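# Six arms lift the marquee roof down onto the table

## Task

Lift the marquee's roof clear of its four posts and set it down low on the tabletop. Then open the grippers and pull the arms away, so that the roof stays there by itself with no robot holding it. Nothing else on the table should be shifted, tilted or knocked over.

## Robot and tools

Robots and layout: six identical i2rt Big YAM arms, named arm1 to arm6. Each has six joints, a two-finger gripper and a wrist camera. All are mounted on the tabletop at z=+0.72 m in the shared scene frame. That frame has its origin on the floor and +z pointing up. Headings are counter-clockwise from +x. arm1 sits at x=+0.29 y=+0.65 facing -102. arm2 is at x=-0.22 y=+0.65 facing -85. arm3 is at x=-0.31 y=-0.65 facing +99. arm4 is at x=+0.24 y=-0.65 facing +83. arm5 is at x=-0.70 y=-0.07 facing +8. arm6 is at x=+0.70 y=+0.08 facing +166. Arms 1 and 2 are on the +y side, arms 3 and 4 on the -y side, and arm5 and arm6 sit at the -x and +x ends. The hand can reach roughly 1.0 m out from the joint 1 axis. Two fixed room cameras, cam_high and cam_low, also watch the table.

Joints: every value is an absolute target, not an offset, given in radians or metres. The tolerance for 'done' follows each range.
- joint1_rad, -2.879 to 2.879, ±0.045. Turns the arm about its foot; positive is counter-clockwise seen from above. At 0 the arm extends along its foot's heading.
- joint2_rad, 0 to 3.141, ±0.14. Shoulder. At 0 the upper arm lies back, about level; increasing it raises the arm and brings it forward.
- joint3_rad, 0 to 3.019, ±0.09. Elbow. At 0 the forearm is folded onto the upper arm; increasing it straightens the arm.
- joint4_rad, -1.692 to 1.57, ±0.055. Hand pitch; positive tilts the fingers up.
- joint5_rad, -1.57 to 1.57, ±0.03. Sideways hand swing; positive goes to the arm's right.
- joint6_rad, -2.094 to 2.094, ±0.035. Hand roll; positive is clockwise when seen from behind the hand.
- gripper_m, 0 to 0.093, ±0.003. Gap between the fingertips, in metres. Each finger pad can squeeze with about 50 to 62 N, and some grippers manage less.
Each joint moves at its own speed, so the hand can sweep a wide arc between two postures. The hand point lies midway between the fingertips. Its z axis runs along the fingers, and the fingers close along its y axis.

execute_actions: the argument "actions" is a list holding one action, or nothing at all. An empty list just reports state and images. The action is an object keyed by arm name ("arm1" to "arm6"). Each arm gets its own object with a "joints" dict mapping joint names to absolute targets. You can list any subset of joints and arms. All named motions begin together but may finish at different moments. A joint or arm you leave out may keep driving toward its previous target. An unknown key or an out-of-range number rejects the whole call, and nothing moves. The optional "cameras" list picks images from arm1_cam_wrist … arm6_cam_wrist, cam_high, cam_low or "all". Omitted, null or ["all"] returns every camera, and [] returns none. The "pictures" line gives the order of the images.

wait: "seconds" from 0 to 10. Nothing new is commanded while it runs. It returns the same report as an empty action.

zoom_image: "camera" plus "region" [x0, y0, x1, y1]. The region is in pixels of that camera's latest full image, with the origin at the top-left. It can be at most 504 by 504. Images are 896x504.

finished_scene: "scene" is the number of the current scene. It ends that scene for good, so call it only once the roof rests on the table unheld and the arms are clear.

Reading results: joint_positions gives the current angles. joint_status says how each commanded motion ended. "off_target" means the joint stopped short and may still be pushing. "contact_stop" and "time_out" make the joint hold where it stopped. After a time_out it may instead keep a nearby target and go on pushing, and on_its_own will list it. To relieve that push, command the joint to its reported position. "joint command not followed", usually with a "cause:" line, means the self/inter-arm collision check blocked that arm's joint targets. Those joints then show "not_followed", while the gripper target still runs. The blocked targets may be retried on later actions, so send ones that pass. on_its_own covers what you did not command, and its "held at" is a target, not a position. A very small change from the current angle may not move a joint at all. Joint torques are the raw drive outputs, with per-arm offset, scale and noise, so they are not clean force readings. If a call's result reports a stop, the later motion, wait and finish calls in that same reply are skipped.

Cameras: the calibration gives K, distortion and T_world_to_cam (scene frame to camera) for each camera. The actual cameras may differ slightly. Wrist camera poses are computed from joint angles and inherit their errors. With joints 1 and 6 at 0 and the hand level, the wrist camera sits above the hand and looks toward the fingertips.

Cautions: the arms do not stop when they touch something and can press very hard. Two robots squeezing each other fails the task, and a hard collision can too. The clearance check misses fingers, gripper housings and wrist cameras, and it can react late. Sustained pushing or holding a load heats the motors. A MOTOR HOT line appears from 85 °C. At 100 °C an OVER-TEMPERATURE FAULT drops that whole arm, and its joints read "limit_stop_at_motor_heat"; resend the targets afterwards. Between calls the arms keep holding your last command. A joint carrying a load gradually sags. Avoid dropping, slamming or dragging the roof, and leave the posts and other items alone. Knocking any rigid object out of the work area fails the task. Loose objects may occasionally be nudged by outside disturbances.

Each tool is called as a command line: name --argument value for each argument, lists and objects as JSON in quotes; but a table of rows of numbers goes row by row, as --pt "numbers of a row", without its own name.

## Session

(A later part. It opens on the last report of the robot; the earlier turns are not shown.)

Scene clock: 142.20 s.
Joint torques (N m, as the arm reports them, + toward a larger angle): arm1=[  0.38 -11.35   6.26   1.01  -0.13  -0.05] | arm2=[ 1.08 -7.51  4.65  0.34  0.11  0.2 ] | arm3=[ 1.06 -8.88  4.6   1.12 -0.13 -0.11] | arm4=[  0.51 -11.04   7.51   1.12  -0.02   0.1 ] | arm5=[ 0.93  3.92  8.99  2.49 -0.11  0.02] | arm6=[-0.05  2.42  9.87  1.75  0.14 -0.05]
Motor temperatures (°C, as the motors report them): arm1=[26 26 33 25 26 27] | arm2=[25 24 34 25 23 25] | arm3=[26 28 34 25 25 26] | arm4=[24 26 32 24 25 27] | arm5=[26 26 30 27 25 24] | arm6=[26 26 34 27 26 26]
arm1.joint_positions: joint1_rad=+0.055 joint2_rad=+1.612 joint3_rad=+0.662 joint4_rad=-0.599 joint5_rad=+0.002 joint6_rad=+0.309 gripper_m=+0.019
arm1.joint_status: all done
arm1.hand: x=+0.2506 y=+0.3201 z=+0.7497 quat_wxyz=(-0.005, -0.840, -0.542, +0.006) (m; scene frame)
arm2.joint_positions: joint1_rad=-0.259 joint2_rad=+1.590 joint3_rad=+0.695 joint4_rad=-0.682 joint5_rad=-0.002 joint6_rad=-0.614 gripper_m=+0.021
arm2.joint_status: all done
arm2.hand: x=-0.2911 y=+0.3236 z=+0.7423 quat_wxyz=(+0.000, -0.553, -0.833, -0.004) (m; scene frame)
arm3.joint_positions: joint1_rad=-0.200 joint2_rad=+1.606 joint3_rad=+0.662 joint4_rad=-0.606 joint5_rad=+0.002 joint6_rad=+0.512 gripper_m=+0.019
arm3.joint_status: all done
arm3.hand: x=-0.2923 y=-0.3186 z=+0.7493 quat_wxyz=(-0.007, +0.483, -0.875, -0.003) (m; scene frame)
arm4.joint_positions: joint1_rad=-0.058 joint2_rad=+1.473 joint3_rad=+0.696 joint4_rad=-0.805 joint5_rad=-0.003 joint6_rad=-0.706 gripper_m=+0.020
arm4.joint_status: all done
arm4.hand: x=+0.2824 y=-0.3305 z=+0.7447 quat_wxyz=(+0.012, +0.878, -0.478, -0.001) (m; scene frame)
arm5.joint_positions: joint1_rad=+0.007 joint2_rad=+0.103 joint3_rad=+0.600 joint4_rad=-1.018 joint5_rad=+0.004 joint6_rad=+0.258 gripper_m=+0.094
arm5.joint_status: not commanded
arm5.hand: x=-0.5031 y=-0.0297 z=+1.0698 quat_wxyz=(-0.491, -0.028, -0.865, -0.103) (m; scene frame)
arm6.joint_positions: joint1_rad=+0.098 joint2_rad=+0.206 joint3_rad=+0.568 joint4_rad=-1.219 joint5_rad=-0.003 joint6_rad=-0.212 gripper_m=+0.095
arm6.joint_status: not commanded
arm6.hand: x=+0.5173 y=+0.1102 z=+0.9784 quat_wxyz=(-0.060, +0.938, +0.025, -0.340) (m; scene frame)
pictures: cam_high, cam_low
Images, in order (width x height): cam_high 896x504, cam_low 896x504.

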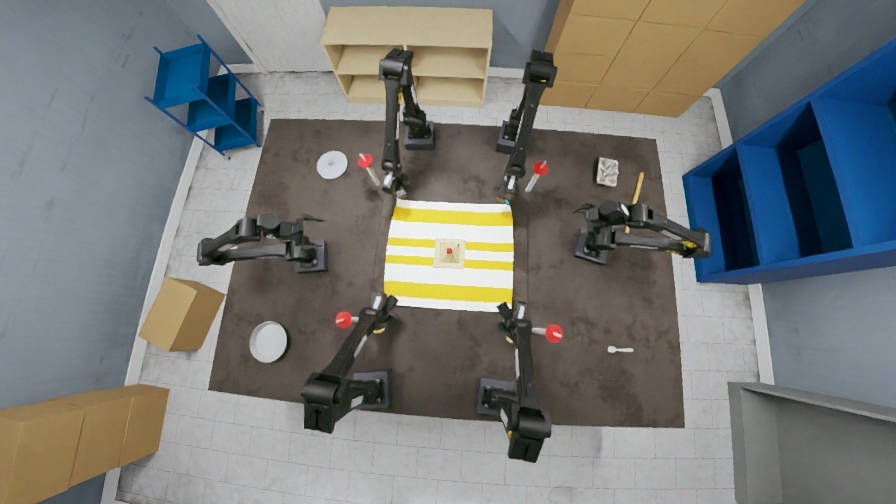

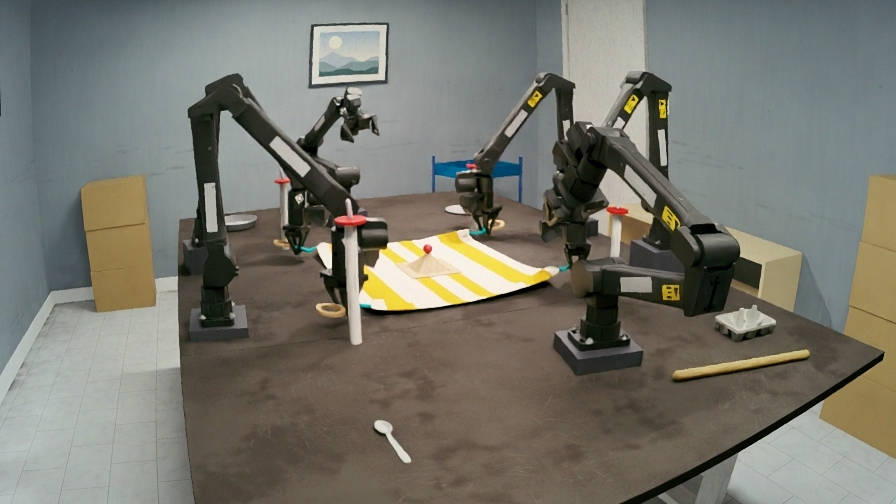

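Lower about 2 cm further, release, and retreat.

execute_actions --actions '[{"arm1":{"joints":{"joint2_rad":1.68}},"arm2":{"joints":{"joint2_rad":1.62}},"arm3":{"joints":{"joint2_rad":1.67}},"arm4":{"joints":{"joint2_rad":1.51}}}]' --cameras '[]'

execute_actions --actions '[{"arm1":{"joints":{"gripper_m":0.055}},"arm2":{"joints":{"gripper_m":0.055}},"arm3":{"joints":{"gripper_m":0.055}},"arm4":{"joints":{"gripper_m":0.055}}}]' --cameras '["cam_low"]'

execute_actions --actions '[{"arm1":{"joints":{"joint2_rad":0.8,"joint3_rad":0.75,"joint4_rad":-1.3}},"arm2":{"joints":{"joint2_rad":0.8,"joint3_rad":0.75,"joint4_rad":-1.3}},"arm3":{"joints":{"joint2_rad":0.8,"joint3_rad":0.75,"joint4_rad":-1.3}},"arm4":{"joints":{"joint2_rad":0.8,"joint3_rad":0.75,"joint4_rad":-1.3}}}]' --cameras '["cam_high","cam_low"]'

Scene clock: 151.17 s.
Joint torques (N m, as the arm reports them, + toward a larger angle): arm1=[  0.37 -11.29   5.74   0.84  -0.13  -0.05] | arm2=[ 1.09 -5.86  4.49  0.18  0.09  0.2 ] | arm3=[ 1.34 -7.49  4.16  0.82 -0.13 -0.09] | arm4=[ 0.52 -8.91  7.21  1.07 -0.03  0.1 ] | arm5=[ 0.91  3.91  9.    2.49 -0.11  0.02] | arm6=[-0.27  2.69 10.02  1.8   0.12 -0.02]
Motor temperatures (°C, as the motors report them): arm1=[26 26 32 25 26 27] | arm2=[25 24 32 25 23 25] | arm3=[26 28 33 25 25 26] | arm4=[24 26 31 24 25 27] | arm5=[26 26 30 27 25 24] | arm6=[26 26 34 27 26 26]
arm1.joint_positions: joint1_rad=+0.055 joint2_rad=+1.672 joint3_rad=+0.662 joint4_rad=-0.597 joint5_rad=+0.002 joint6_rad=+0.309 gripper_m=+0.019
arm1.joint_status: all done
arm1.hand: x=+0.2519 y=+0.3310 z=+0.7315 quat_wxyz=(+0.017, -0.840, -0.542, -0.012) (m; scene frame)
arm2.joint_positions: joint1_rad=-0.259 joint2_rad=+1.614 joint3_rad=+0.695 joint4_rad=-0.679 joint5_rad=-0.002 joint6_rad=-0.614 gripper_m=+0.021
arm2.joint_status: all done
arm2.hand: x=-0.2905 y=+0.3268 z=+0.7350 quat_wxyz=(+0.004, -0.552, -0.833, -0.013) (m; scene frame)
arm3.joint_positions: joint1_rad=-0.200 joint2_rad=+1.648 joint3_rad=+0.663 joint4_rad=-0.602 joint5_rad=+0.001 joint6_rad=+0.512 gripper_m=+0.019
arm3.joint_status: all done
arm3.hand: x=-0.2926 y=-0.3253 z=+0.7366 quat_wxyz=(+0.003, +0.483, -0.875, +0.013) (m; scene frame)
arm4.joint_positions: joint1_rad=-0.058 joint2_rad=+1.494 joint3_rad=+0.696 joint4_rad=-0.805 joint5_rad=-0.003 joint6_rad=-0.706 gripper_m=+0.020
arm4.joint_status: all done
arm4.hand: x=+0.2819 y=-0.3334 z=+0.7384 quat_wxyz=(+0.022, +0.878, -0.478, +0.002) (m; scene frame)
arm5.joint_positions: joint1_rad=+0.007 joint2_rad=+0.103 joint3_rad=+0.600 joint4_rad=-1.018 joint5_rad=+0.004 joint6_rad=+0.258 gripper_m=+0.094
arm5.joint_status: not commanded
arm5.hand: x=-0.5031 y=-0.0297 z=+1.0698 quat_wxyz=(-0.491, -0.028, -0.865, -0.103) (m; scene frame)
arm6.joint_positions: joint1_rad=+0.098 joint2_rad=+0.206 joint3_rad=+0.568 joint4_rad=-1.219 joint5_rad=-0.003 joint6_rad=-0.212 gripper_m=+0.095
arm6.joint_status: not commanded
arm6.hand: x=+0.5173 y=+0.1102 z=+0.9784 quat_wxyz=(-0.060, +0.938, +0.025, -0.340) (m; scene frame)
pictures: none
No camera images: the call's "cameras" was empty. Leave "cameras" out to get every camera's image.

Scene clock: 151.77 s.
Joint torques (N m, as the arm reports them, + toward a larger angle): arm1=[  0.3  -11.24   5.66   0.81  -0.13  -0.06] | arm2=[ 1.1  -5.71  4.51  0.19  0.15  0.2 ] | arm3=[ 0.97 -7.29  4.21  0.89 -0.37 -0.11] | arm4=[ 0.61 -8.82  7.32  1.08 -0.03  0.1 ] | arm5=[ 0.91  3.92  8.99  2.5  -0.11  0.02] | arm6=[-0.67  2.12  9.85  1.79  0.14 -0.05]
Motor temperatures (°C, as the motors report them): arm1=[26 26 31 25 26 27] | arm2=[25 24 32 25 23 25] | arm3=[26 28 33 25 25 26] | arm4=[24 26 31 24 25 27] | arm5=[26 26 30 27 25 24] | arm6=[26 26 34 27 26 26]
arm1.joint_positions: joint1_rad=+0.055 joint2_rad=+1.672 joint3_rad=+0.662 joint4_rad=-0.597 joint5_rad=+0.002 joint6_rad=+0.309 gripper_m=+0.055
arm1.joint_status: all done
arm1.hand: x=+0.2519 y=+0.3310 z=+0.7315 quat_wxyz=(+0.017, -0.840, -0.542, -0.012) (m; scene frame)
arm2.joint_positions: joint1_rad=-0.259 joint2_rad=+1.612 joint3_rad=+0.695 joint4_rad=-0.679 joint5_rad=-0.003 joint6_rad=-0.614 gripper_m=+0.055
arm2.joint_status: all done
arm2.hand: x=-0.2903 y=+0.3265 z=+0.7354 quat_wxyz=(+0.003, -0.552, -0.833, -0.013) (m; scene frame)
arm3.joint_positions: joint1_rad=-0.204 joint2_rad=+1.646 joint3_rad=+0.663 joint4_rad=-0.602 joint5_rad=+0.008 joint6_rad=+0.512 gripper_m=+0.055
arm3.joint_status: all done
arm3.hand: x=-0.2901 y=-0.3250 z=+0.7371 quat_wxyz=(+0.000, +0.481, -0.876, +0.014) (m; scene frame)
arm4.joint_positions: joint1_rad=-0.058 joint2_rad=+1.494 joint3_rad=+0.696 joint4_rad=-0.805 joint5_rad=-0.003 joint6_rad=-0.706 gripper_m=+0.055
arm4.joint_status: all done
arm4.hand: x=+0.2819 y=-0.3334 z=+0.7384 quat_wxyz=(+0.022, +0.878, -0.478, +0.002) (m; scene frame)
arm5.joint_positions: joint1_rad=+0.007 joint2_rad=+0.103 joint3_rad=+0.600 joint4_rad=-1.018 joint5_rad=+0.004 joint6_rad=+0.258 gripper_m=+0.094
arm5.joint_status: not commanded
arm5.hand: x=-0.5031 y=-0.0297 z=+1.0698 quat_wxyz=(-0.491, -0.028, -0.865, -0.103) (m; scene frame)
arm6.joint_positions: joint1_rad=+0.098 joint2_rad=+0.206 joint3_rad=+0.568 joint4_rad=-1.219 joint5_rad=-0.003 joint6_rad=-0.212 gripper_m=+0.095
arm6.joint_status: not commanded
arm6.hand: x=+0.5173 y=+0.1102 z=+0.9784 quat_wxyz=(-0.060, +0.938, +0.025, -0.340) (m; scene frame)
pictures: cam_low
Images, in order (width x height): cam_low 896x504.

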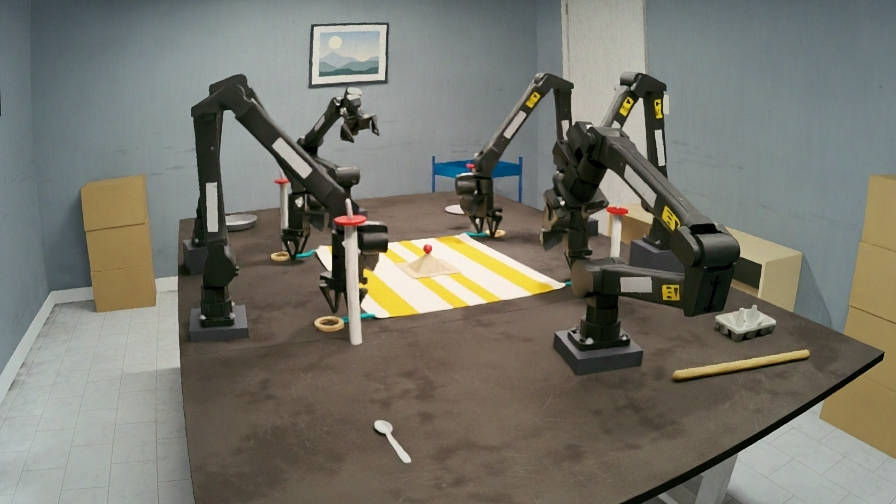

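Scene clock: 153.17 s.
Joint torques (N m, as the arm reports them, + toward a larger angle): arm1=[ 0.39 -3.58 12.84  0.73 -0.13 -0.05] | arm2=[ 1.07  0.69 10.56 -0.17  0.1   0.21] | arm3=[ 1.47 -2.93 10.69  0.   -0.14 -0.1 ] | arm4=[ 0.5  -1.29 13.6   0.49 -0.02  0.11] | arm5=[ 0.91  3.93  8.99  2.48 -0.11  0.02] | arm6=[-0.21  2.11 10.    1.85  0.15  0.01]
Motor temperatures (°C, as the motors report them): arm1=[26 26 32 25 26 27] | arm2=[25 24 33 25 23 25] | arm3=[26 28 33 25 25 26] | arm4=[24 26 31 24 25 27] | arm5=[26 26 30 27 25 24] | arm6=[26 26 34 27 26 26]
arm1.joint_positions: joint1_rad=+0.055 joint2_rad=+0.798 joint3_rad=+0.726 joint4_rad=-1.293 joint5_rad=+0.002 joint6_rad=+0.309 gripper_m=+0.055
arm1.joint_status: all done
arm1.hand: x=+0.2620 y=+0.4133 z=+0.9816 quat_wxyz=(-0.076, -0.836, -0.539, +0.065) (m; scene frame)
arm2.joint_positions: joint1_rad=-0.259 joint2_rad=+0.799 joint3_rad=+0.704 joint4_rad=-1.290 joint5_rad=-0.002 joint6_rad=-0.614 gripper_m=+0.055
arm2.joint_status: all done
arm2.hand: x=-0.2695 y=+0.4232 z=+0.9501 quat_wxyz=(-0.035, -0.550, -0.830, +0.086) (m; scene frame)
arm3.joint_positions: joint1_rad=-0.204 joint2_rad=+0.806 joint3_rad=+0.713 joint4_rad=-1.286 joint5_rad=+0.002 joint6_rad=+0.512 gripper_m=+0.055
arm3.joint_status: all done
arm3.hand: x=-0.2975 y=-0.4132 z=+0.9726 quat_wxyz=(-0.052, +0.480, -0.873, -0.075) (m; scene frame)
arm4.joint_positions: joint1_rad=-0.058 joint2_rad=+0.797 joint3_rad=+0.715 joint4_rad=-1.285 joint5_rad=-0.003 joint6_rad=-0.706 gripper_m=+0.055
arm4.joint_status: all done
arm4.hand: x=+0.2728 y=-0.4142 z=+0.9218 quat_wxyz=(-0.087, +0.874, -0.476, -0.040) (m; scene frame)
arm5.joint_positions: joint1_rad=+0.007 joint2_rad=+0.103 joint3_rad=+0.600 joint4_rad=-1.018 joint5_rad=+0.004 joint6_rad=+0.258 gripper_m=+0.094
arm5.joint_status: not commanded
arm5.hand: x=-0.5031 y=-0.0297 z=+1.0698 quat_wxyz=(-0.491, -0.028, -0.865, -0.103) (m; scene frame)
arm6.joint_positions: joint1_rad=+0.098 joint2_rad=+0.206 joint3_rad=+0.568 joint4_rad=-1.219 joint5_rad=-0.003 joint6_rad=-0.212 gripper_m=+0.095
arm6.joint_status: not commanded
arm6.hand: x=+0.5173 y=+0.1102 z=+0.9784 quat_wxyz=(-0.060, +0.938, +0.025, -0.340) (m; scene frame)
pictures: cam_high, cam_low
Images, in order (width x height): cam_high 896x504, cam_low 896x504.

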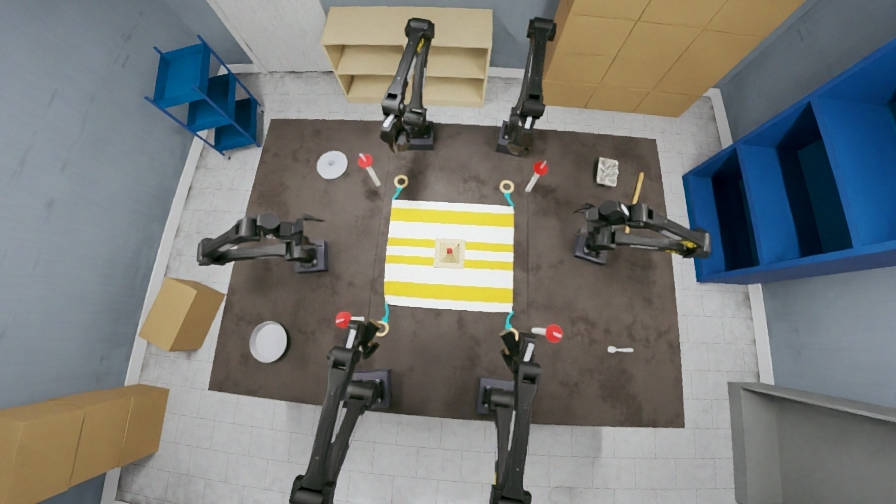

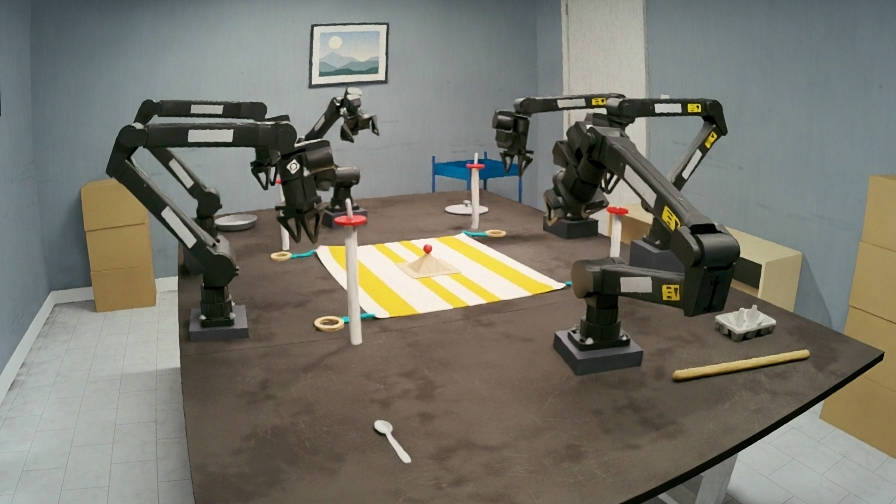

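finished_scene --scene 1

The scene is finished: the task was done.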